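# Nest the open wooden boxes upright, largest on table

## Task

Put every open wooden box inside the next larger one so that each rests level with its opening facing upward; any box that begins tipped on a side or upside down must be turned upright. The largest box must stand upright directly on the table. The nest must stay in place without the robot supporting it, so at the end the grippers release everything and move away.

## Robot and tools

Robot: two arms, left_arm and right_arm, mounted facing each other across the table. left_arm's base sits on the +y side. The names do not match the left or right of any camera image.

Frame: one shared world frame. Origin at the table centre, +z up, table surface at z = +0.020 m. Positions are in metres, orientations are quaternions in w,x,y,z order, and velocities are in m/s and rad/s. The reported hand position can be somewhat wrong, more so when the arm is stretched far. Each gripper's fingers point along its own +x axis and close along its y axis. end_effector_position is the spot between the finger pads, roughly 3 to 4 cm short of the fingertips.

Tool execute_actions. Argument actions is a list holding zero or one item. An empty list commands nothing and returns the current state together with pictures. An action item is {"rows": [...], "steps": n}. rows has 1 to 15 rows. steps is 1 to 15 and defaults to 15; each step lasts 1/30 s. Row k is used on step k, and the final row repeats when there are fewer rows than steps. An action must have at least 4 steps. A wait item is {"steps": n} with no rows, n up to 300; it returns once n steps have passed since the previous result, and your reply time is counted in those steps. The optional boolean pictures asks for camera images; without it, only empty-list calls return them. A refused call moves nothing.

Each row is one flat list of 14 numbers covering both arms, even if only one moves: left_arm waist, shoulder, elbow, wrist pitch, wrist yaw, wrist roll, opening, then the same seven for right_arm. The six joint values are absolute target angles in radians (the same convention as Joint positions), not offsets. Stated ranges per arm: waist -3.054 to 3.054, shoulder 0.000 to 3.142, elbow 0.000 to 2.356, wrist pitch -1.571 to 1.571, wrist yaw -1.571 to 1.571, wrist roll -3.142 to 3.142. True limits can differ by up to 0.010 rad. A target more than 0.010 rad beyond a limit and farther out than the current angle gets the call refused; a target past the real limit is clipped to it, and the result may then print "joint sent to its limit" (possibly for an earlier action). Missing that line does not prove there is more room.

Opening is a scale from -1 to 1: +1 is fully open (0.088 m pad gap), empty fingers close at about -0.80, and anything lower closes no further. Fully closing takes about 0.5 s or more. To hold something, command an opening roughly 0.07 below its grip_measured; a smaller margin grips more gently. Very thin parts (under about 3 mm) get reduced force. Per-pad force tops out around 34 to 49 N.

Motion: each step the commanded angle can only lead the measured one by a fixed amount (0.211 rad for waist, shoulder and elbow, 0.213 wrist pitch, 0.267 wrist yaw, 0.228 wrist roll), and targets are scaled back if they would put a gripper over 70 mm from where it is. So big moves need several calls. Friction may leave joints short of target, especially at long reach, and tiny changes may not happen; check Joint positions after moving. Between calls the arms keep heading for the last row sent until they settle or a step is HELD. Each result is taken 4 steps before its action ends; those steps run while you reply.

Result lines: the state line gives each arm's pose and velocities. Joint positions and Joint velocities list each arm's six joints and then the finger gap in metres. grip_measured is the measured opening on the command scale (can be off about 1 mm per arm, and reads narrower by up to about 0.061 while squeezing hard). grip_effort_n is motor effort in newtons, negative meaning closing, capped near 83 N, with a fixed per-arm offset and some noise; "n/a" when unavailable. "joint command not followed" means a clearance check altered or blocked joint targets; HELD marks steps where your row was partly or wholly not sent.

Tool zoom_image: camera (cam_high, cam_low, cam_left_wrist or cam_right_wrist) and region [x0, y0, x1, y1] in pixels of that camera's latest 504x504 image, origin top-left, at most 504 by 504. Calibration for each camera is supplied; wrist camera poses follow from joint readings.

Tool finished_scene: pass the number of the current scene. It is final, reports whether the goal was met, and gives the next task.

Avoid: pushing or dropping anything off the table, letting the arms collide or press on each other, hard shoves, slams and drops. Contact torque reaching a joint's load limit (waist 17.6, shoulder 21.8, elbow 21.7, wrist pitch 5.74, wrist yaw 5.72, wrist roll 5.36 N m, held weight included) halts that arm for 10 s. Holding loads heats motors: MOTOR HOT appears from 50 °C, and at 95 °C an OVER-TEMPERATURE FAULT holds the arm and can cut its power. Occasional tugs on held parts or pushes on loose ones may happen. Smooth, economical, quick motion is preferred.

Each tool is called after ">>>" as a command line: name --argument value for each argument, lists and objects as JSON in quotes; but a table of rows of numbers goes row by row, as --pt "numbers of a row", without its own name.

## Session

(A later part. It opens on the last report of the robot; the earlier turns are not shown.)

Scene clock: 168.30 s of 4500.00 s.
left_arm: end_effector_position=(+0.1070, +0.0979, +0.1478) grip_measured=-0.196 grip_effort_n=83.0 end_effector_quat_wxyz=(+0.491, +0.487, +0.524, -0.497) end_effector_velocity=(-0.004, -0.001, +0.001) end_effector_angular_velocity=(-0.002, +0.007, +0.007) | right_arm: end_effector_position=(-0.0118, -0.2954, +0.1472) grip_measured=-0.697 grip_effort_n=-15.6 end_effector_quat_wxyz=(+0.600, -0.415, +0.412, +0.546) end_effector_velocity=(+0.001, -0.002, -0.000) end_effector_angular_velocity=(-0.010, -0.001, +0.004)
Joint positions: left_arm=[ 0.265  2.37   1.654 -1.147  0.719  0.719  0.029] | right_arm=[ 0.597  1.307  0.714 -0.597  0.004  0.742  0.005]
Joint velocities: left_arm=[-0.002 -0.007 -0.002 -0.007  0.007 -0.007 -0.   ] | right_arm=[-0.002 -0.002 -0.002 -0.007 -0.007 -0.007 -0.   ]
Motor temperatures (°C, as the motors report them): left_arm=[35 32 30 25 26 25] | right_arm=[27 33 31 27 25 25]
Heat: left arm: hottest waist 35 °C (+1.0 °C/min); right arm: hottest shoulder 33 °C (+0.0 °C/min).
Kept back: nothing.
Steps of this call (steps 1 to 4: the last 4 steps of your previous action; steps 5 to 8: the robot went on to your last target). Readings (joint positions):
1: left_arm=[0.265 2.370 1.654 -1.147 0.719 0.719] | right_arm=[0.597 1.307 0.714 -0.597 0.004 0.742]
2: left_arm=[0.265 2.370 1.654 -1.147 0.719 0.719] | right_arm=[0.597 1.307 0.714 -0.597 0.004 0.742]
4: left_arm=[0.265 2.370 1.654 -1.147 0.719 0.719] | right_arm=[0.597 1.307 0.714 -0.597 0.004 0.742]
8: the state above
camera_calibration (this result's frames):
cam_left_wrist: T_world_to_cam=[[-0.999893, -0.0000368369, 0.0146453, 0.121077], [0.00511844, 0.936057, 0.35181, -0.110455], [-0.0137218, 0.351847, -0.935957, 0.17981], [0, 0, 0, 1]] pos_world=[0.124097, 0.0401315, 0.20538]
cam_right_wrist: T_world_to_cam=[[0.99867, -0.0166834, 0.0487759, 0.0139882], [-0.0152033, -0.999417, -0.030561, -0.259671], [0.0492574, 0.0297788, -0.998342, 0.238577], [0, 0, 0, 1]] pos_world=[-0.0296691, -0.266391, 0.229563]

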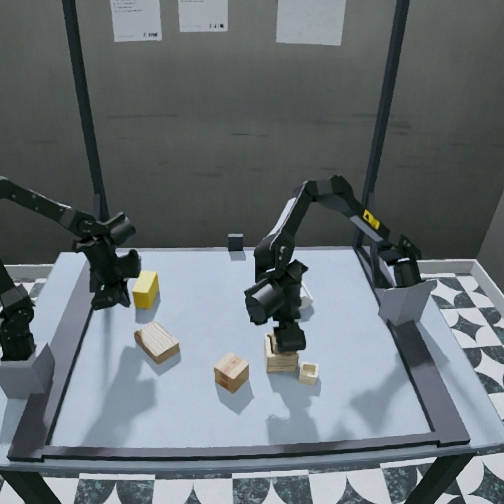

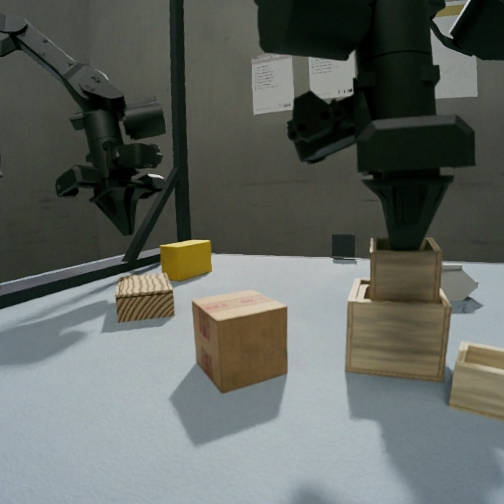

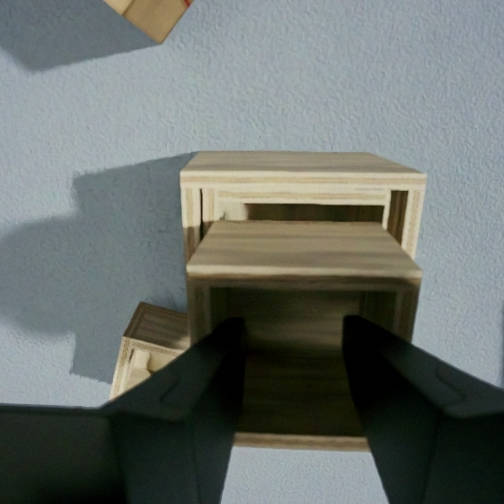

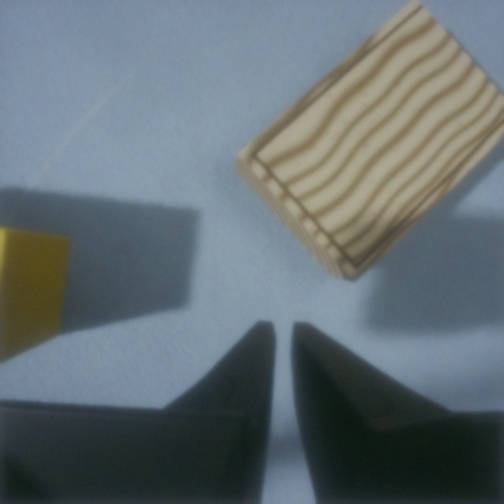

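>>> execute_actions --actions '[{"rows":[[0.262,2.335,1.655,-1.115,0.72,0.72,0.2,0.6,1.3,0.7,-0.6,0.0,0.74,-0.7]]}]'

>>> execute_actions --actions '[{"steps":8}]' --pictures true

>>> zoom_image --camera "cam_low" --region '[320, 180, 480, 340]'

Scene clock: 168.87 s of 4500.00 s.
left_arm: end_effector_position=(+0.1061, +0.0906, +0.1517) grip_measured=-0.196 grip_effort_n=83.0 end_effector_quat_wxyz=(+0.494, +0.495, +0.505, -0.506) end_effector_velocity=(-0.007, -0.007, +0.008) end_effector_angular_velocity=(-0.015, -0.024, -0.025) | right_arm: end_effector_position=(-0.0118, -0.2954, +0.1472) grip_measured=-0.697 grip_effort_n=-15.6 end_effector_quat_wxyz=(+0.600, -0.415, +0.412, +0.546) end_effector_velocity=(-0.001, +0.000, +0.000) end_effector_angular_velocity=(+0.001, +0.008, +0.008)
Joint positions: left_arm=[ 0.26   2.352  1.654 -1.119  0.719  0.719  0.029] | right_arm=[ 0.597  1.307  0.714 -0.597  0.004  0.742  0.005]
Joint velocities: left_arm=[-0.007 -0.037 -0.002  0.007 -0.007 -0.007  0.   ] | right_arm=[-0.002 -0.002 -0.002  0.007 -0.007 -0.007 -0.   ]
Motor temperatures (°C, as the motors report them): left_arm=[35 32 30 25 26 25] | right_arm=[27 33 31 27 25 25]
Heat: left arm: hottest waist 35 °C (+1.0 °C/min); right arm: hottest shoulder 33 °C (+0.0 °C/min).
Steps of this call (steps 1 to 6: the robot went on to your last target; steps 7 to 17: the first 11 steps of this action). Readings (joint positions):
7: left_arm=[0.265 2.370 1.654 -1.146 0.719 0.719] | right_arm=[0.597 1.307 0.714 -0.597 0.004 0.742]
8: left_arm=[0.265 2.369 1.654 -1.141 0.719 0.719] | right_arm=[0.597 1.307 0.714 -0.597 0.004 0.742]
10: left_arm=[0.263 2.366 1.654 -1.127 0.719 0.719] | right_arm=[0.597 1.307 0.714 -0.597 0.004 0.742]
14: left_arm=[0.260 2.358 1.654 -1.120 0.719 0.719] | right_arm=[0.597 1.307 0.714 -0.597 0.004 0.742]
17: the state above

Scene clock: 169.13 s of 4500.00 s.
left_arm: end_effector_position=(+0.1060, +0.0901, +0.1522) grip_measured=-0.196 grip_effort_n=83.0 end_effector_quat_wxyz=(+0.495, +0.496, +0.503, -0.506) end_effector_velocity=(-0.000, +0.005, +0.002) end_effector_angular_velocity=(+0.013, +0.004, +0.012) | right_arm: end_effector_position=(-0.0118, -0.2954, +0.1472) grip_measured=-0.697 grip_effort_n=-15.6 end_effector_quat_wxyz=(+0.600, -0.415, +0.412, +0.546) end_effector_velocity=(+0.002, -0.001, -0.000) end_effector_angular_velocity=(-0.003, -0.017, +0.020)
Joint positions: left_arm=[ 0.26   2.351  1.654 -1.117  0.719  0.719  0.029] | right_arm=[ 0.597  1.307  0.714 -0.597  0.004  0.742  0.005]
Joint velocities: left_arm=[ 0.007 -0.002 -0.002 -0.022 -0.007  0.007 -0.   ] | right_arm=[ 0.002 -0.002 -0.002 -0.007  0.007 -0.022  0.   ]
Motor temperatures (°C, as the motors report them): left_arm=[35 32 30 25 26 25] | right_arm=[27 33 31 27 25 25]
Heat: left arm: hottest waist 35 °C (+1.0 °C/min); right arm: hottest shoulder 33 °C (+0.0 °C/min).
Kept back: nothing.
Steps of this call (steps 1 to 4: the last 4 steps of your previous action; steps 5 to 8: the robot went on to your last target). Readings (joint positions):
1: left_arm=[0.260 2.352 1.654 -1.118 0.719 0.719] | right_arm=[0.597 1.307 0.714 -0.597 0.004 0.742]
2: left_arm=[0.260 2.351 1.654 -1.118 0.719 0.719] | right_arm=[0.597 1.307 0.714 -0.597 0.004 0.742]
4: left_arm=[0.260 2.351 1.654 -1.117 0.719 0.719] | right_arm=[0.597 1.307 0.714 -0.597 0.004 0.742]
8: the state above
camera_calibration (this result's frames):
cam_left_wrist: T_world_to_cam=[[-0.999336, 0.0352011, -0.00941323, 0.120518], [0.0301766, 0.944314, 0.32766, -0.104363], [0.020423, 0.327158, -0.944749, 0.186566], [0, 0, 0, 1]] pos_world=[0.119777, 0.0332722, 0.211588]
cam_right_wrist: T_world_to_cam=[[0.99867, -0.0166834, 0.0487759, 0.0139882], [-0.0152033, -0.999417, -0.030561, -0.259671], [0.0492574, 0.0297788, -0.998342, 0.238577], [0, 0, 0, 1]] pos_world=[-0.0296691, -0.266391, 0.229563]

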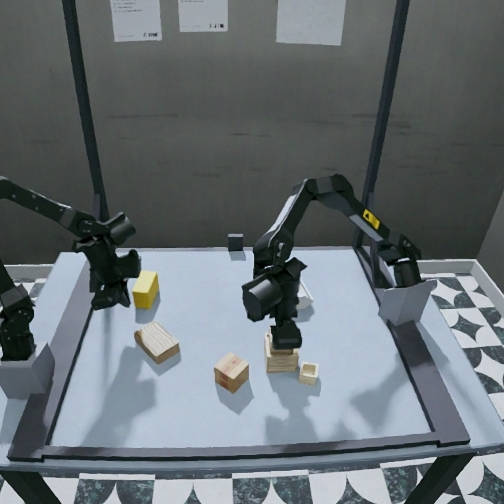

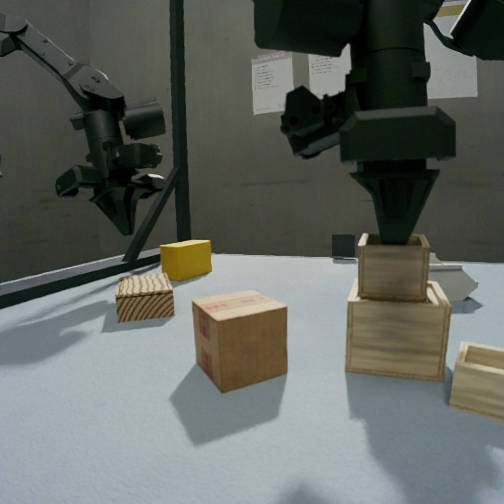

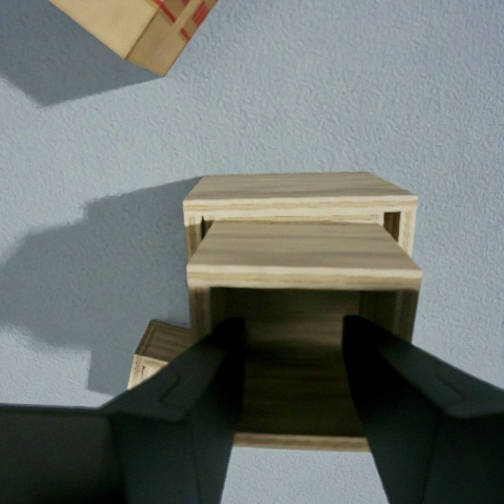

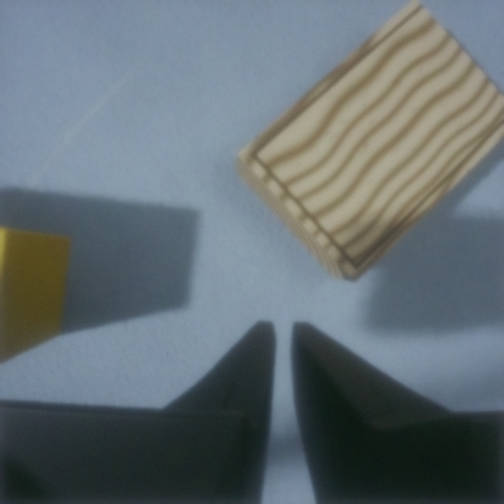

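Region (320, 180, 480, 340) of cam_low's 504x504 image, scaled by 3.150, with more detail than that image has.

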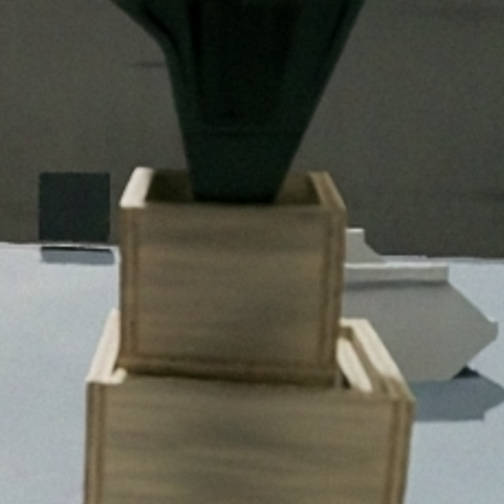

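>>> execute_actions --actions '[{"rows":[[0.262,2.35,1.655,-1.142,0.72,0.72,0.2,0.6,1.3,0.7,-0.6,0.0,0.74,-0.7]]}]'

>>> execute_actions --actions '[{"steps":8}]' --pictures true

>>> zoom_image --camera "cam_low" --region '[320, 180, 480, 340]'

Scene clock: 169.63 s of 4500.00 s.
left_arm: end_effector_position=(+0.1034, +0.0931, +0.1523) grip_measured=-0.196 grip_effort_n=83.0 end_effector_quat_wxyz=(+0.492, +0.492, +0.513, -0.502) end_effector_velocity=(-0.000, +0.001, -0.001) end_effector_angular_velocity=(+0.011, -0.001, +0.025) | right_arm: end_effector_position=(-0.0118, -0.2954, +0.1472) grip_measured=-0.697 grip_effort_n=-15.6 end_effector_quat_wxyz=(+0.600, -0.415, +0.412, +0.546) end_effector_velocity=(-0.001, +0.000, -0.001) end_effector_angular_velocity=(-0.003, +0.005, +0.007)
Joint positions: left_arm=[ 0.26   2.351  1.654 -1.139  0.719  0.719  0.029] | right_arm=[ 0.597  1.307  0.714 -0.597  0.004  0.742  0.005]
Joint velocities: left_arm=[-0.002  0.002  0.002 -0.007 -0.007 -0.022  0.   ] | right_arm=[-0.002  0.002 -0.002  0.007 -0.007 -0.007 -0.   ]
Motor temperatures (°C, as the motors report them): left_arm=[35 32 30 25 26 25] | right_arm=[27 33 31 27 25 25]
Heat: left arm: hottest waist 35 °C (+1.0 °C/min); right arm: hottest shoulder 33 °C (+0.0 °C/min).
Steps of this call (steps 1 to 4: the robot went on to your last target; steps 5 to 15: the first 11 steps of this action). Readings (joint positions):
5: left_arm=[0.260 2.351 1.654 -1.117 0.719 0.719] | right_arm=[0.597 1.307 0.714 -0.597 0.004 0.742]
6: left_arm=[0.260 2.351 1.654 -1.121 0.719 0.719] | right_arm=[0.597 1.307 0.714 -0.597 0.004 0.742]
8: left_arm=[0.260 2.351 1.654 -1.131 0.719 0.719] | right_arm=[0.597 1.307 0.714 -0.597 0.004 0.742]
12: left_arm=[0.260 2.351 1.654 -1.137 0.719 0.719] | right_arm=[0.597 1.307 0.714 -0.597 0.004 0.742]
15: the state above

Scene clock: 169.90 s of 4500.00 s.
left_arm: end_effector_position=(+0.1031, +0.0933, +0.1523) grip_measured=-0.196 grip_effort_n=83.0 end_effector_quat_wxyz=(+0.492, +0.492, +0.514, -0.502) end_effector_velocity=(-0.001, +0.001, -0.001) end_effector_angular_velocity=(+0.020, -0.013, -0.012) | right_arm: end_effector_position=(-0.0118, -0.2954, +0.1472) grip_measured=-0.697 grip_effort_n=-15.6 end_effector_quat_wxyz=(+0.600, -0.415, +0.412, +0.546) end_effector_velocity=(+0.001, +0.002, +0.001) end_effector_angular_velocity=(+0.011, -0.003, +0.005)
Joint positions: left_arm=[ 0.26   2.351  1.654 -1.141  0.719  0.719  0.029] | right_arm=[ 0.597  1.307  0.714 -0.597  0.004  0.742  0.005]
Joint velocities: left_arm=[-0.007 -0.002  0.002 -0.007 -0.022  0.007 -0.   ] | right_arm=[-0.002 -0.002 -0.002  0.007  0.007 -0.007 -0.   ]
Motor temperatures (°C, as the motors report them): left_arm=[35 32 30 25 26 25] | right_arm=[27 33 31 27 25 25]
Heat: left arm: hottest waist 35 °C (+1.0 °C/min); right arm: hottest shoulder 33 °C (+0.0 °C/min).
Kept back: nothing.
Steps of this call (steps 1 to 4: the last 4 steps of your previous action; steps 5 to 8: the robot went on to your last target). Readings (joint positions):
1: left_arm=[0.260 2.351 1.654 -1.139 0.719 0.719] | right_arm=[0.597 1.307 0.714 -0.597 0.004 0.742]
2: left_arm=[0.260 2.351 1.654 -1.140 0.719 0.719] | right_arm=[0.597 1.307 0.714 -0.597 0.004 0.742]
4: left_arm=[0.260 2.351 1.654 -1.140 0.719 0.719] | right_arm=[0.597 1.307 0.714 -0.597 0.004 0.742]
8: the state above
camera_calibration (this result's frames):
cam_left_wrist: T_world_to_cam=[[-0.999801, 0.0196974, 0.00312111, 0.117077], [0.0195839, 0.940123, 0.340274, -0.107786], [0.00376827, 0.340267, -0.940321, 0.185476], [0, 0, 0, 1]] pos_world=[0.118465, 0.0359146, 0.210718]
cam_right_wrist: T_world_to_cam=[[0.99867, -0.0166834, 0.0487759, 0.0139882], [-0.0152033, -0.999417, -0.030561, -0.259671], [0.0492574, 0.0297788, -0.998342, 0.238577], [0, 0, 0, 1]] pos_world=[-0.0296691, -0.266391, 0.229563]

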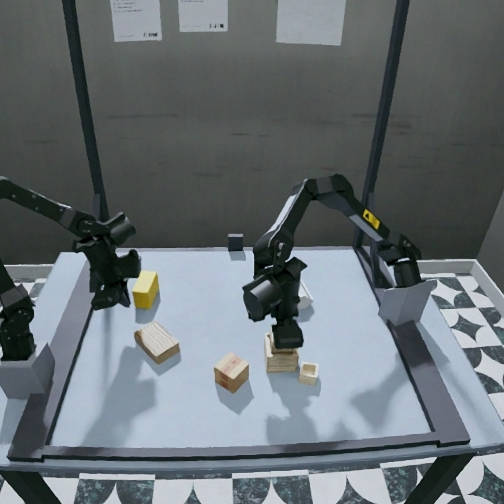

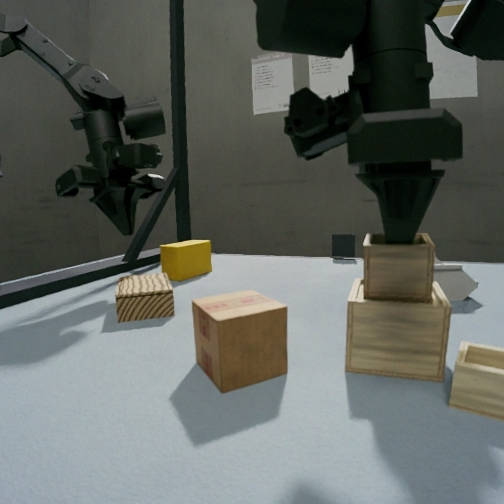

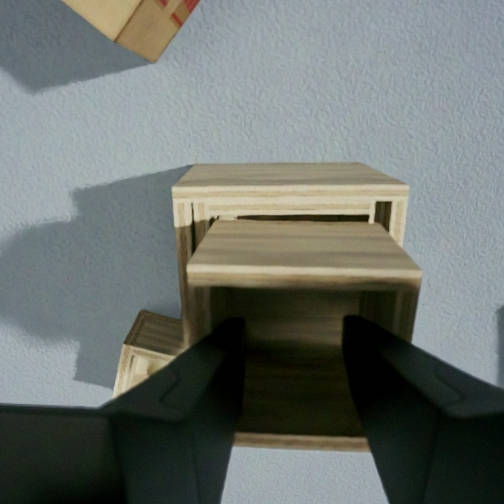

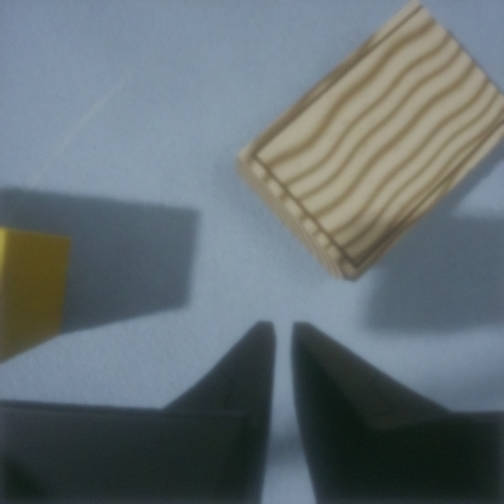

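Region (320, 180, 480, 340) of cam_low's 504x504 image, scaled by 3.150, with more detail than that image has.

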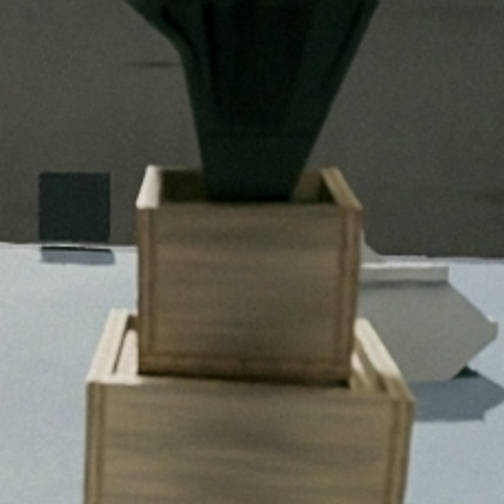

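>>> execute_actions --actions '[{"rows":[[0.238,2.395,1.655,-1.142,0.72,0.72,0.2,0.6,1.3,0.7,-0.6,0.0,0.74,-0.7]]}]'

>>> execute_actions --actions '[{"steps":8}]' --pictures true

>>> zoom_image --camera "cam_low" --region '[320, 180, 480, 340]'

Scene clock: 170.40 s of 4500.00 s.
left_arm: end_effector_position=(+0.1032, +0.0954, +0.1426) grip_measured=-0.196 grip_effort_n=83.0 end_effector_quat_wxyz=(+0.484, +0.491, +0.524, -0.500) end_effector_velocity=(-0.000, +0.001, -0.001) end_effector_angular_velocity=(+0.011, -0.002, +0.010) | right_arm: end_effector_position=(-0.0118, -0.2954, +0.1472) grip_measured=-0.697 grip_effort_n=-15.6 end_effector_quat_wxyz=(+0.600, -0.415, +0.412, +0.546) end_effector_velocity=(-0.000, -0.002, +0.000) end_effector_angular_velocity=(-0.014, +0.013, +0.004)
Joint positions: left_arm=[ 0.248  2.375  1.656 -1.143  0.723  0.719  0.029] | right_arm=[ 0.597  1.307  0.714 -0.597  0.004  0.742  0.005]
Joint velocities: left_arm=[-0.002  0.002  0.002 -0.007 -0.007 -0.007  0.   ] | right_arm=[-0.007 -0.007 -0.002 -0.007 -0.022 -0.007  0.   ]
Motor temperatures (°C, as the motors report them): left_arm=[35 32 30 25 26 25] | right_arm=[27 33 31 27 25 25]
Heat: left arm: hottest waist 35 °C (+1.0 °C/min); right arm: hottest shoulder 33 °C (+0.0 °C/min).
Steps of this call (steps 1 to 4: the robot went on to your last target; steps 5 to 15: the first 11 steps of this action). Readings (joint positions):
5: left_arm=[0.260 2.352 1.654 -1.141 0.719 0.719] | right_arm=[0.597 1.307 0.714 -0.597 0.004 0.742]
6: left_arm=[0.258 2.356 1.654 -1.141 0.719 0.719] | right_arm=[0.597 1.307 0.714 -0.597 0.004 0.742]
8: left_arm=[0.250 2.364 1.654 -1.141 0.719 0.719] | right_arm=[0.597 1.307 0.714 -0.597 0.004 0.742]
12: left_arm=[0.246 2.372 1.656 -1.143 0.720 0.719] | right_arm=[0.597 1.307 0.714 -0.597 0.004 0.742]
15: the state above

Scene clock: 170.67 s of 4500.00 s.
left_arm: end_effector_position=(+0.1033, +0.0956, +0.1424) grip_measured=-0.196 grip_effort_n=83.0 end_effector_quat_wxyz=(+0.484, +0.491, +0.524, -0.499) end_effector_velocity=(+0.001, -0.000, -0.000) end_effector_angular_velocity=(+0.003, -0.009, +0.000) | right_arm: end_effector_position=(-0.0118, -0.2954, +0.1472) grip_measured=-0.697 grip_effort_n=-16.0 end_effector_quat_wxyz=(+0.600, -0.415, +0.412, +0.546) end_effector_velocity=(+0.001, -0.002, -0.000) end_effector_angular_velocity=(-0.010, -0.001, +0.004)
Joint positions: left_arm=[ 0.248  2.375  1.656 -1.143  0.723  0.719  0.029] | right_arm=[ 0.597  1.307  0.714 -0.597  0.004  0.742  0.005]
Joint velocities: left_arm=[-0.002 -0.002 -0.002  0.007 -0.007 -0.007 -0.   ] | right_arm=[-0.002 -0.002 -0.002 -0.007 -0.007 -0.007 -0.   ]
Motor temperatures (°C, as the motors report them): left_arm=[35 32 30 25 26 25] | right_arm=[27 33 31 27 25 25]
Heat: left arm: hottest waist 35 °C (+1.0 °C/min); right arm: hottest shoulder 33 °C (+0.0 °C/min).
Kept back: nothing.
Steps of this call (steps 1 to 4: the last 4 steps of your previous action; steps 5 to 8: the robot went on to your last target). Readings (joint positions):
1: left_arm=[0.248 2.375 1.656 -1.143 0.723 0.719] | right_arm=[0.597 1.307 0.714 -0.597 0.004 0.742]
2: left_arm=[0.248 2.375 1.656 -1.143 0.723 0.719] | right_arm=[0.597 1.307 0.714 -0.597 0.004 0.742]
4: left_arm=[0.248 2.375 1.656 -1.143 0.723 0.719] | right_arm=[0.597 1.307 0.714 -0.597 0.004 0.742]
8: the state above
camera_calibration (this result's frames):
cam_left_wrist: T_world_to_cam=[[-0.999693, 0.0129761, 0.0210976, 0.115322], [0.0196838, 0.933239, 0.358715, -0.108506], [-0.0150344, 0.35902, -0.933209, 0.174533], [0, 0, 0, 1]] pos_world=[0.120047, 0.0371044, 0.199365]
cam_right_wrist: T_world_to_cam=[[0.99867, -0.0166834, 0.0487759, 0.0139882], [-0.0152033, -0.999417, -0.030561, -0.259671], [0.0492574, 0.0297788, -0.998342, 0.238577], [0, 0, 0, 1]] pos_world=[-0.0296691, -0.266391, 0.229563]

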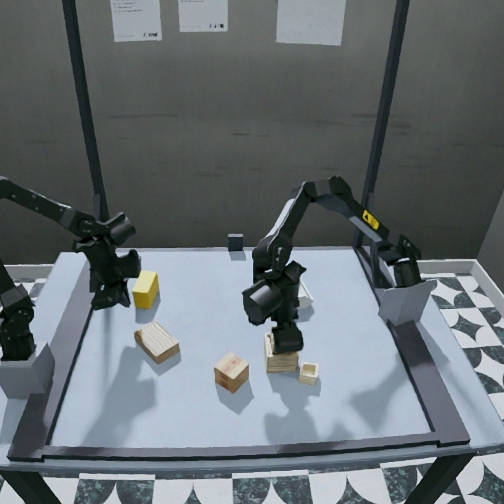

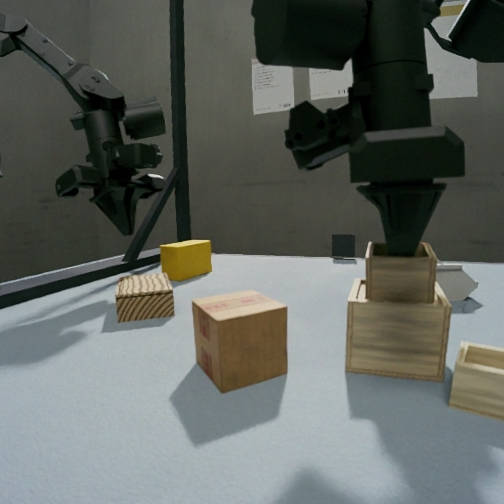

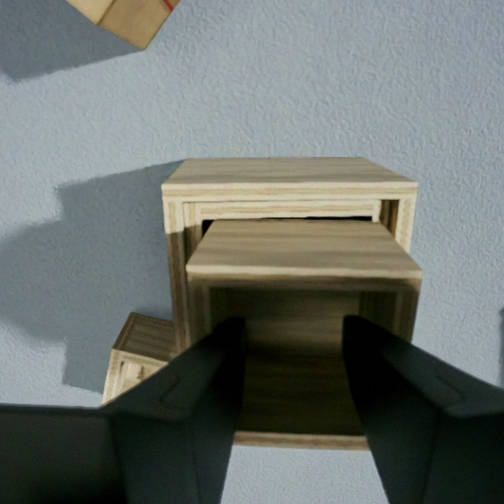

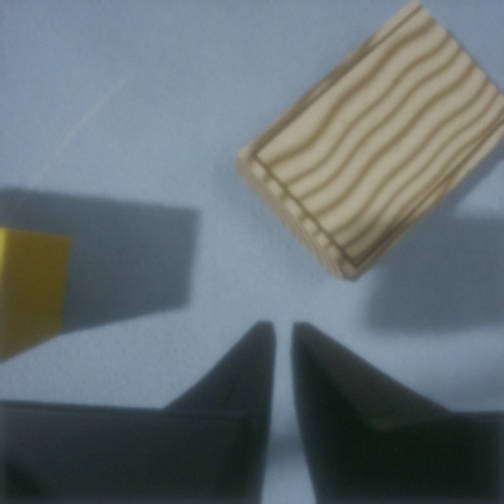

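Region (320, 180, 480, 340) of cam_low's 504x504 image, scaled by 3.150, with more detail than that image has.

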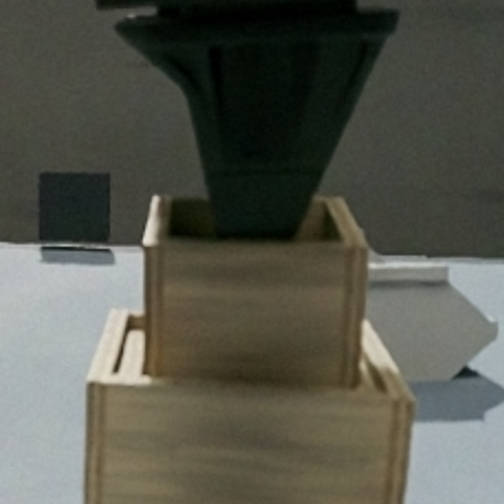

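>>> execute_actions --actions '[{"rows":[[0.248,2.385,1.656,-1.13,0.72,0.72,-0.6,0.6,1.3,0.7,-0.6,0.0,0.74,-0.7]]}]'

>>> execute_actions --actions '[{"steps":8}]' --pictures true

>>> zoom_image --camera "cam_low" --region '[320, 180, 480, 340]'

Scene clock: 171.17 s of 4500.00 s.
left_arm: end_effector_position=(+0.1049, +0.0943, +0.1416) grip_measured=-0.552 grip_effort_n=-18.4 end_effector_quat_wxyz=(+0.485, +0.493, +0.520, -0.501) end_effector_velocity=(-0.003, +0.000, -0.000) end_effector_angular_velocity=(+0.001, +0.009, +0.011) | right_arm: end_effector_position=(-0.0118, -0.2954, +0.1472) grip_measured=-0.697 grip_effort_n=-16.0 end_effector_quat_wxyz=(+0.600, -0.415, +0.412, +0.546) end_effector_velocity=(-0.003, +0.003, -0.000) end_effector_angular_velocity=(+0.009, +0.013, +0.010)
Joint positions: left_arm=[ 0.247  2.377  1.656 -1.132  0.723  0.719  0.012] | right_arm=[ 0.597  1.307  0.714 -0.597  0.004  0.742  0.005]
Joint velocities: left_arm=[-0.002 -0.002 -0.002 -0.007  0.007 -0.007 -0.017] | right_arm=[-0.002  0.002 -0.002  0.022 -0.007 -0.007 -0.   ]
Motor temperatures (°C, as the motors report them): left_arm=[35 32 30 25 26 25] | right_arm=[27 33 31 27 25 25]
Heat: left arm: hottest waist 35 °C (+1.0 °C/min); right arm: hottest shoulder 33 °C (+0.0 °C/min).
Steps of this call (steps 1 to 4: the robot went on to your last target; steps 5 to 15: the first 11 steps of this action). Readings (joint positions):
5: left_arm=[0.248 2.375 1.656 -1.143 0.723 0.719] | right_arm=[0.597 1.307 0.714 -0.597 0.004 0.742]
6: left_arm=[0.248 2.375 1.656 -1.142 0.723 0.719] | right_arm=[0.597 1.307 0.714 -0.597 0.004 0.742]
8: left_arm=[0.248 2.375 1.656 -1.135 0.723 0.719] | right_arm=[0.597 1.307 0.714 -0.597 0.004 0.742]
12: left_arm=[0.247 2.377 1.656 -1.133 0.723 0.719] | right_arm=[0.597 1.307 0.714 -0.597 0.004 0.742]
15: the state above

Scene clock: 171.43 s of 4500.00 s.
left_arm: end_effector_position=(+0.1050, +0.0942, +0.1416) grip_measured=-0.592 grip_effort_n=-18.4 end_effector_quat_wxyz=(+0.485, +0.493, +0.520, -0.501) end_effector_velocity=(+0.002, -0.001, -0.001) end_effector_angular_velocity=(+0.002, -0.009, +0.000) | right_arm: end_effector_position=(-0.0118, -0.2954, +0.1472) grip_measured=-0.697 grip_effort_n=-15.1 end_effector_quat_wxyz=(+0.600, -0.415, +0.412, +0.546) end_effector_velocity=(+0.004, -0.004, -0.001) end_effector_angular_velocity=(-0.020, -0.010, -0.004)
Joint positions: left_arm=[ 0.247  2.377  1.656 -1.131  0.723  0.719  0.01 ] | right_arm=[ 0.597  1.307  0.714 -0.597  0.004  0.742  0.005]
Joint velocities: left_arm=[-0.002  0.002  0.002  0.007 -0.007 -0.007 -0.002] | right_arm=[-0.007 -0.002 -0.002 -0.022 -0.007 -0.007 -0.   ]
Motor temperatures (°C, as the motors report them): left_arm=[35 32 30 25 26 25] | right_arm=[27 33 31 27 25 25]
Heat: left arm: hottest waist 35 °C (+1.0 °C/min); right arm: hottest shoulder 33 °C (+0.0 °C/min).
Kept back: nothing.
Steps of this call (steps 1 to 4: the last 4 steps of your previous action; steps 5 to 8: the robot went on to your last target). Readings (joint positions):
1: left_arm=[0.247 2.377 1.656 -1.132 0.723 0.719] | right_arm=[0.597 1.307 0.714 -0.597 0.004 0.742]
2: left_arm=[0.247 2.377 1.656 -1.132 0.723 0.719] | right_arm=[0.597 1.307 0.714 -0.597 0.004 0.742]
4: left_arm=[0.247 2.377 1.656 -1.132 0.723 0.719] | right_arm=[0.597 1.307 0.714 -0.597 0.004 0.742]
8: the state above
camera_calibration (this result's frames):
cam_left_wrist: T_world_to_cam=[[-0.999669, 0.0200497, 0.0161138, 0.11709], [0.0244522, 0.935155, 0.353394, -0.106943], [-0.00798348, 0.353671, -0.935336, 0.17439], [0, 0, 0, 1]] pos_world=[0.121058, 0.0359839, 0.19902]
cam_right_wrist: T_world_to_cam=[[0.99867, -0.0166834, 0.0487759, 0.0139882], [-0.0152033, -0.999417, -0.030561, -0.259671], [0.0492574, 0.0297788, -0.998342, 0.238577], [0, 0, 0, 1]] pos_world=[-0.0296691, -0.266391, 0.229563]

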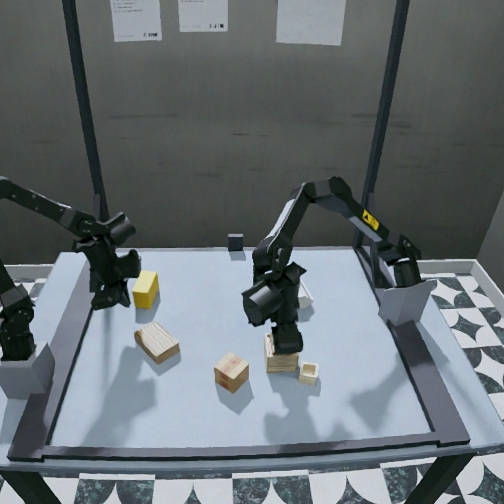

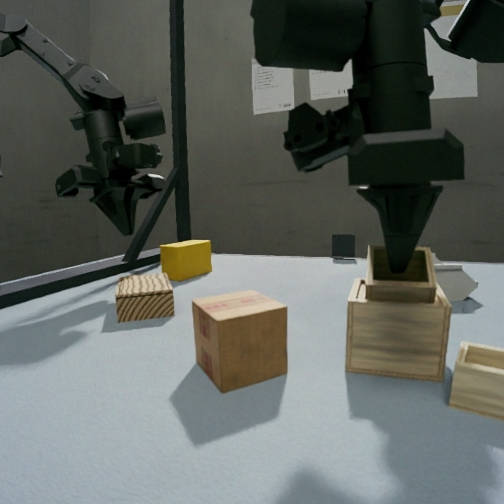

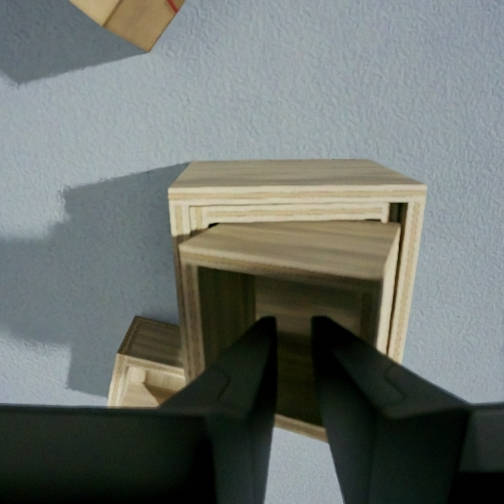

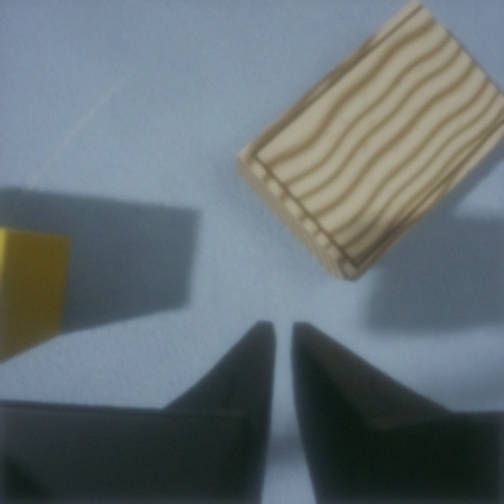

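Region (320, 180, 480, 340) of cam_low's 504x504 image, scaled by 3.150, with more detail than that image has.

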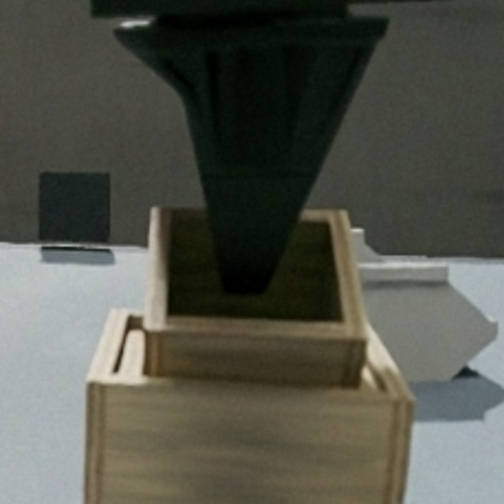

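>>> execute_actions --actions '[{"rows":[[0.248,2.385,1.656,-1.13,0.72,0.72,0.2,0.6,1.3,0.7,-0.6,0.0,0.74,-0.7]]}]'

>>> execute_actions --actions '[{"steps":8}]' --pictures true

>>> zoom_image --camera "cam_low" --region '[320, 180, 480, 340]'

Scene clock: 172.13 s of 4500.00 s.
left_arm: end_effector_position=(+0.1051, +0.0943, +0.1416) grip_measured=-0.188 grip_effort_n=83.0 end_effector_quat_wxyz=(+0.485, +0.493, +0.520, -0.501) end_effector_velocity=(+0.001, -0.002, +0.000) end_effector_angular_velocity=(-0.001, -0.011, -0.017) | right_arm: end_effector_position=(-0.0118, -0.2954, +0.1472) grip_measured=-0.697 grip_effort_n=-15.6 end_effector_quat_wxyz=(+0.600, -0.415, +0.412, +0.546) end_effector_velocity=(+0.002, -0.001, +0.001) end_effector_angular_velocity=(-0.005, +0.002, +0.001)
Joint positions: left_arm=[ 0.247  2.377  1.656 -1.131  0.722  0.719  0.03 ] | right_arm=[ 0.597  1.307  0.714 -0.597  0.004  0.742  0.005]
Joint velocities: left_arm=[-0.002 -0.002  0.002  0.007 -0.007  0.007 -0.   ] | right_arm=[-0.007 -0.007 -0.002 -0.007 -0.007 -0.007 -0.   ]
Motor temperatures (°C, as the motors report them): left_arm=[35 32 30 25 26 25] | right_arm=[27 33 31 27 25 25]
Heat: left arm: hottest waist 35 °C (+1.0 °C/min); right arm: hottest shoulder 33 °C (+0.0 °C/min).
Steps of this call (steps 1 to 10: the robot went on to your last target; steps 11 to 21: the first 11 steps of this action). Readings (joint positions):
11: left_arm=[0.247 2.377 1.656 -1.131 0.723 0.719] | right_arm=[0.597 1.307 0.714 -0.597 0.004 0.742]
12: left_arm=[0.247 2.377 1.656 -1.131 0.722 0.719] | right_arm=[0.597 1.307 0.714 -0.597 0.004 0.742]
14: left_arm=[0.247 2.377 1.656 -1.131 0.722 0.719] | right_arm=[0.597 1.307 0.714 -0.597 0.004 0.742]
18: left_arm=[0.247 2.377 1.656 -1.131 0.722 0.719] | right_arm=[0.597 1.307 0.714 -0.597 0.004 0.742]
21: the state above

Scene clock: 172.40 s of 4500.00 s.
left_arm: end_effector_position=(+0.1051, +0.0943, +0.1416) grip_measured=-0.188 grip_effort_n=83.0 end_effector_quat_wxyz=(+0.485, +0.493, +0.520, -0.501) end_effector_velocity=(-0.003, +0.003, -0.002) end_effector_angular_velocity=(+0.016, +0.002, -0.005) | right_arm: end_effector_position=(-0.0118, -0.2954, +0.1472) grip_measured=-0.697 grip_effort_n=-15.1 end_effector_quat_wxyz=(+0.600, -0.415, +0.412, +0.546) end_effector_velocity=(-0.001, +0.000, -0.001) end_effector_angular_velocity=(-0.003, +0.005, +0.007)
Joint positions: left_arm=[ 0.247  2.377  1.656 -1.131  0.722  0.719  0.03 ] | right_arm=[ 0.597  1.307  0.714 -0.597  0.004  0.742  0.005]
Joint velocities: left_arm=[-0.007 -0.002 -0.007 -0.007 -0.007  0.007 -0.001] | right_arm=[-0.002  0.002 -0.002  0.007 -0.007 -0.007 -0.   ]
Motor temperatures (°C, as the motors report them): left_arm=[35 32 30 25 26 25] | right_arm=[27 33 31 27 25 25]
Heat: left arm: hottest waist 35 °C (+1.0 °C/min); right arm: hottest shoulder 33 °C (+0.0 °C/min).
Kept back: nothing.
Steps of this call (steps 1 to 4: the last 4 steps of your previous action; steps 5 to 8: the robot went on to your last target). Readings (joint positions):
1: left_arm=[0.247 2.377 1.656 -1.131 0.722 0.719] | right_arm=[0.597 1.307 0.714 -0.597 0.004 0.742]
2: left_arm=[0.247 2.377 1.656 -1.131 0.722 0.719] | right_arm=[0.597 1.307 0.714 -0.597 0.004 0.742]
4: left_arm=[0.247 2.377 1.656 -1.131 0.722 0.719] | right_arm=[0.597 1.307 0.714 -0.597 0.004 0.742]
8: the state above
camera_calibration (this result's frames):
cam_left_wrist: T_world_to_cam=[[-0.999675, 0.0203298, 0.0153675, 0.1173], [0.0244524, 0.935048, 0.353677, -0.106998], [-0.00717914, 0.353938, -0.935241, 0.174255], [0, 0, 0, 1]] pos_world=[0.12113, 0.0359883, 0.19901]
cam_right_wrist: T_world_to_cam=[[0.99867, -0.0166834, 0.0487759, 0.0139882], [-0.0152033, -0.999417, -0.030561, -0.259671], [0.0492574, 0.0297788, -0.998342, 0.238577], [0, 0, 0, 1]] pos_world=[-0.0296691, -0.266391, 0.229563]

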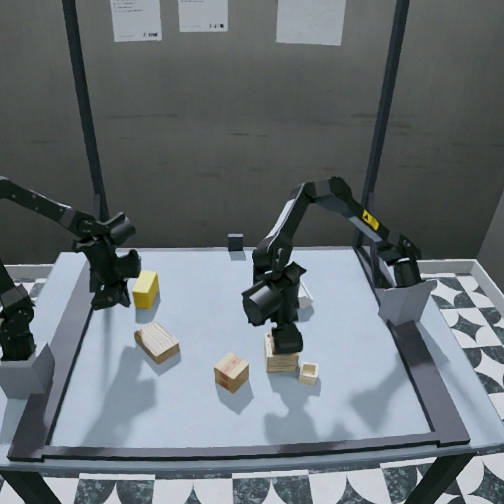

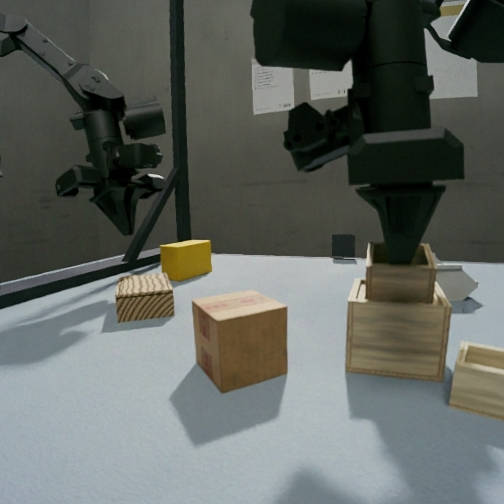

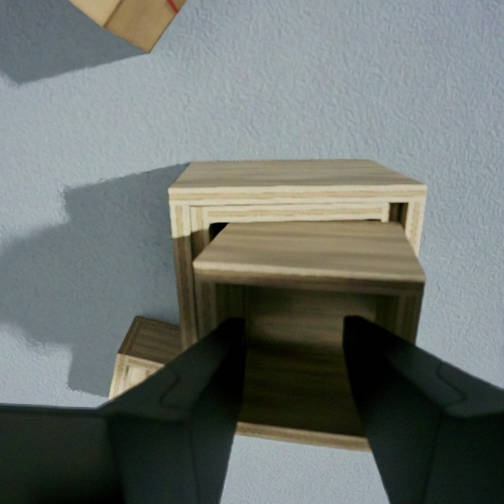

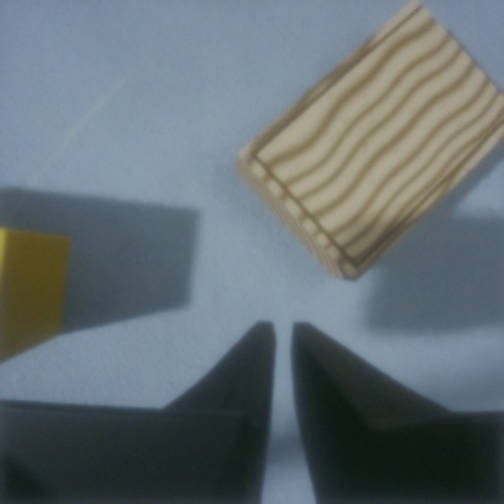

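Region (320, 180, 480, 340) of cam_low's 504x504 image, scaled by 3.150, with more detail than that image has.

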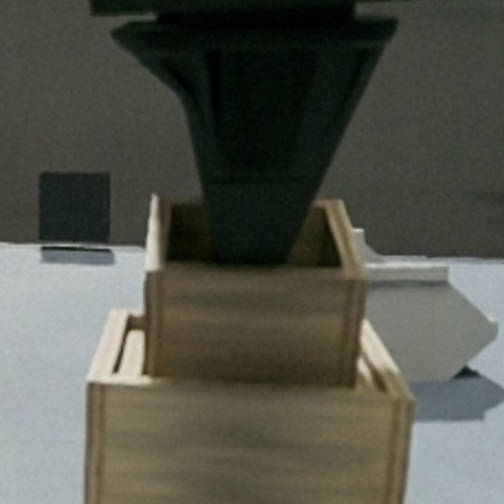

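>>> execute_actions --actions '[{"rows":[[0.275,2.385,1.656,-1.13,0.72,0.72,0.2,0.6,1.3,0.7,-0.6,0.0,0.74,-0.7]]}]'

>>> execute_actions --actions '[{"steps":8}]' --pictures true

>>> zoom_image --camera "cam_low" --region '[320, 180, 480, 340]'

Scene clock: 172.97 s of 4500.00 s.
left_arm: end_effector_position=(+0.1110, +0.0965, +0.1473) grip_measured=-0.188 grip_effort_n=83.0 end_effector_quat_wxyz=(+0.494, +0.487, +0.519, -0.500) end_effector_velocity=(+0.000, +0.001, -0.001) end_effector_angular_velocity=(+0.005, -0.006, -0.011) | right_arm: end_effector_position=(-0.0118, -0.2954, +0.1472) grip_measured=-0.697 grip_effort_n=-16.0 end_effector_quat_wxyz=(+0.600, -0.415, +0.412, +0.546) end_effector_velocity=(-0.002, -0.001, -0.002) end_effector_angular_velocity=(-0.012, +0.015, +0.010)
Joint positions: left_arm=[ 0.269  2.377  1.656 -1.131  0.722  0.719  0.03 ] | right_arm=[ 0.597  1.307  0.714 -0.597  0.004  0.742  0.005]
Joint velocities: left_arm=[-0.002 -0.002 -0.007  0.007 -0.007  0.007 -0.   ] | right_arm=[-0.002  0.002 -0.002  0.007 -0.022 -0.007 -0.   ]
Motor temperatures (°C, as the motors report them): left_arm=[35 32 30 25 26 25] | right_arm=[27 33 31 27 25 25]
Heat: left arm: hottest waist 35 °C (+1.0 °C/min); right arm: hottest shoulder 33 °C (+0.0 °C/min).
Steps of this call (steps 1 to 6: the robot went on to your last target; steps 7 to 17: the first 11 steps of this action). Readings (joint positions):
7: left_arm=[0.248 2.377 1.656 -1.131 0.722 0.719] | right_arm=[0.597 1.307 0.714 -0.597 0.004 0.742]
8: left_arm=[0.249 2.377 1.656 -1.131 0.722 0.719] | right_arm=[0.597 1.307 0.714 -0.597 0.004 0.742]
10: left_arm=[0.255 2.377 1.656 -1.131 0.722 0.719] | right_arm=[0.597 1.307 0.714 -0.597 0.004 0.742]
14: left_arm=[0.267 2.377 1.656 -1.131 0.722 0.719] | right_arm=[0.597 1.307 0.714 -0.597 0.004 0.742]
17: the state above

Scene clock: 173.23 s of 4500.00 s.
left_arm: end_effector_position=(+0.1110, +0.0965, +0.1473) grip_measured=-0.188 grip_effort_n=83.0 end_effector_quat_wxyz=(+0.494, +0.487, +0.519, -0.500) end_effector_velocity=(-0.006, +0.005, +0.001) end_effector_angular_velocity=(+0.026, +0.011, +0.040) | right_arm: end_effector_position=(-0.0118, -0.2954, +0.1472) grip_measured=-0.697 grip_effort_n=-15.6 end_effector_quat_wxyz=(+0.600, -0.415, +0.412, +0.546) end_effector_velocity=(-0.000, +0.001, +0.000) end_effector_angular_velocity=(+0.010, +0.001, -0.004)
Joint positions: left_arm=[ 0.269  2.377  1.656 -1.131  0.722  0.719  0.03 ] | right_arm=[ 0.597  1.307  0.714 -0.597  0.004  0.742  0.005]
Joint velocities: left_arm=[-0.002 -0.007 -0.002 -0.037 -0.007 -0.022 -0.   ] | right_arm=[ 0.002 -0.002 -0.002  0.007  0.007  0.007  0.   ]
Motor temperatures (°C, as the motors report them): left_arm=[35 32 30 25 26 25] | right_arm=[27 33 31 27 25 25]
Heat: left arm: hottest waist 35 °C (+1.0 °C/min); right arm: hottest shoulder 33 °C (+0.0 °C/min).
Kept back: nothing.
Steps of this call (steps 1 to 4: the last 4 steps of your previous action; steps 5 to 8: the robot went on to your last target). Readings (joint positions):
1: left_arm=[0.269 2.377 1.656 -1.131 0.722 0.719] | right_arm=[0.597 1.307 0.714 -0.597 0.004 0.742]
2: left_arm=[0.269 2.377 1.656 -1.131 0.722 0.719] | right_arm=[0.597 1.307 0.714 -0.597 0.004 0.742]
4: left_arm=[0.269 2.377 1.656 -1.131 0.722 0.719] | right_arm=[0.597 1.307 0.714 -0.597 0.004 0.742]
8: the state above
camera_calibration (this result's frames):
cam_left_wrist: T_world_to_cam=[[-0.999938, 0.00463245, 0.0101561, 0.125355], [0.00782019, 0.939953, 0.341214, -0.108053], [-0.00796563, 0.341272, -0.939931, 0.180804], [0, 0, 0, 1]] pos_world=[0.127632, 0.039281, 0.205539]
cam_right_wrist: T_world_to_cam=[[0.99867, -0.0166834, 0.0487759, 0.0139882], [-0.0152033, -0.999417, -0.030561, -0.259671], [0.0492574, 0.0297788, -0.998342, 0.238577], [0, 0, 0, 1]] pos_world=[-0.0296691, -0.266391, 0.229563]

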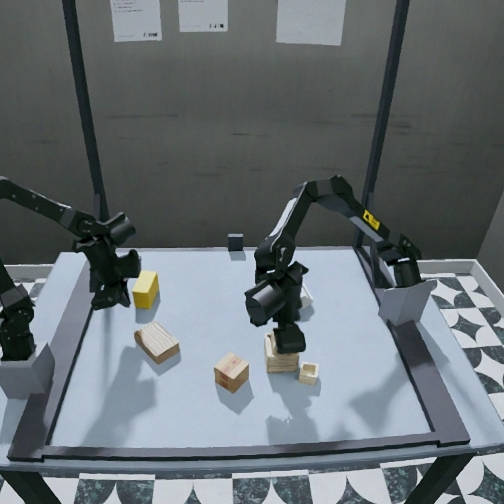

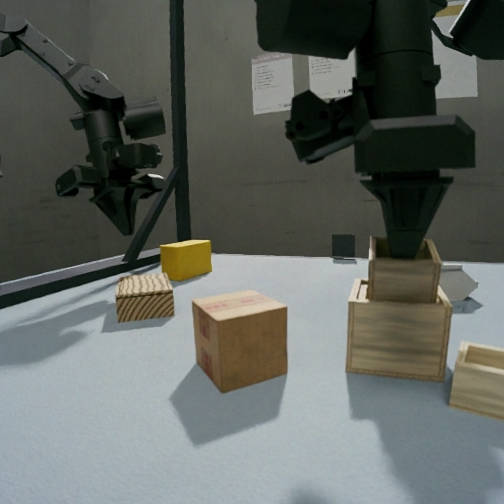

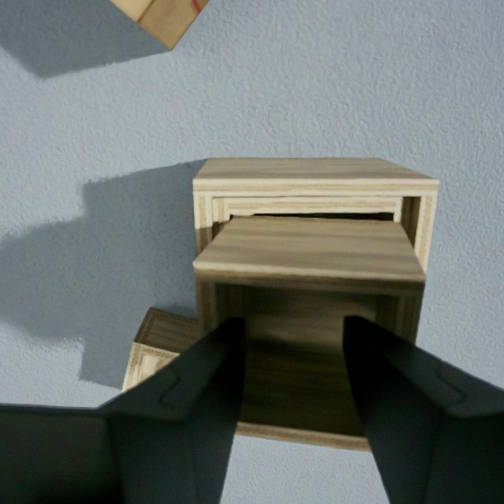

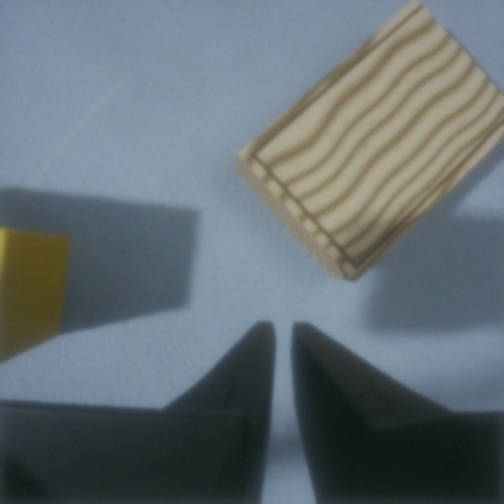

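Region (320, 180, 480, 340) of cam_low's 504x504 image, scaled by 3.150, with more detail than that image has.

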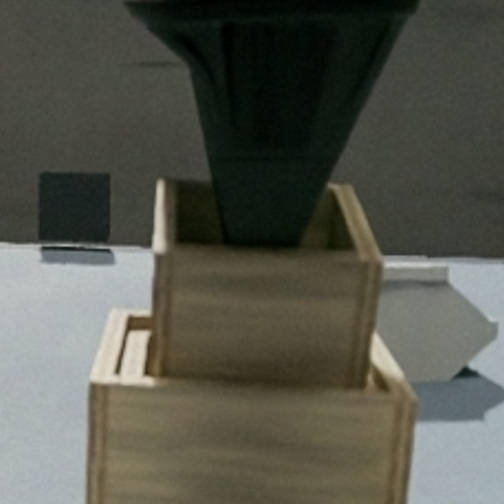

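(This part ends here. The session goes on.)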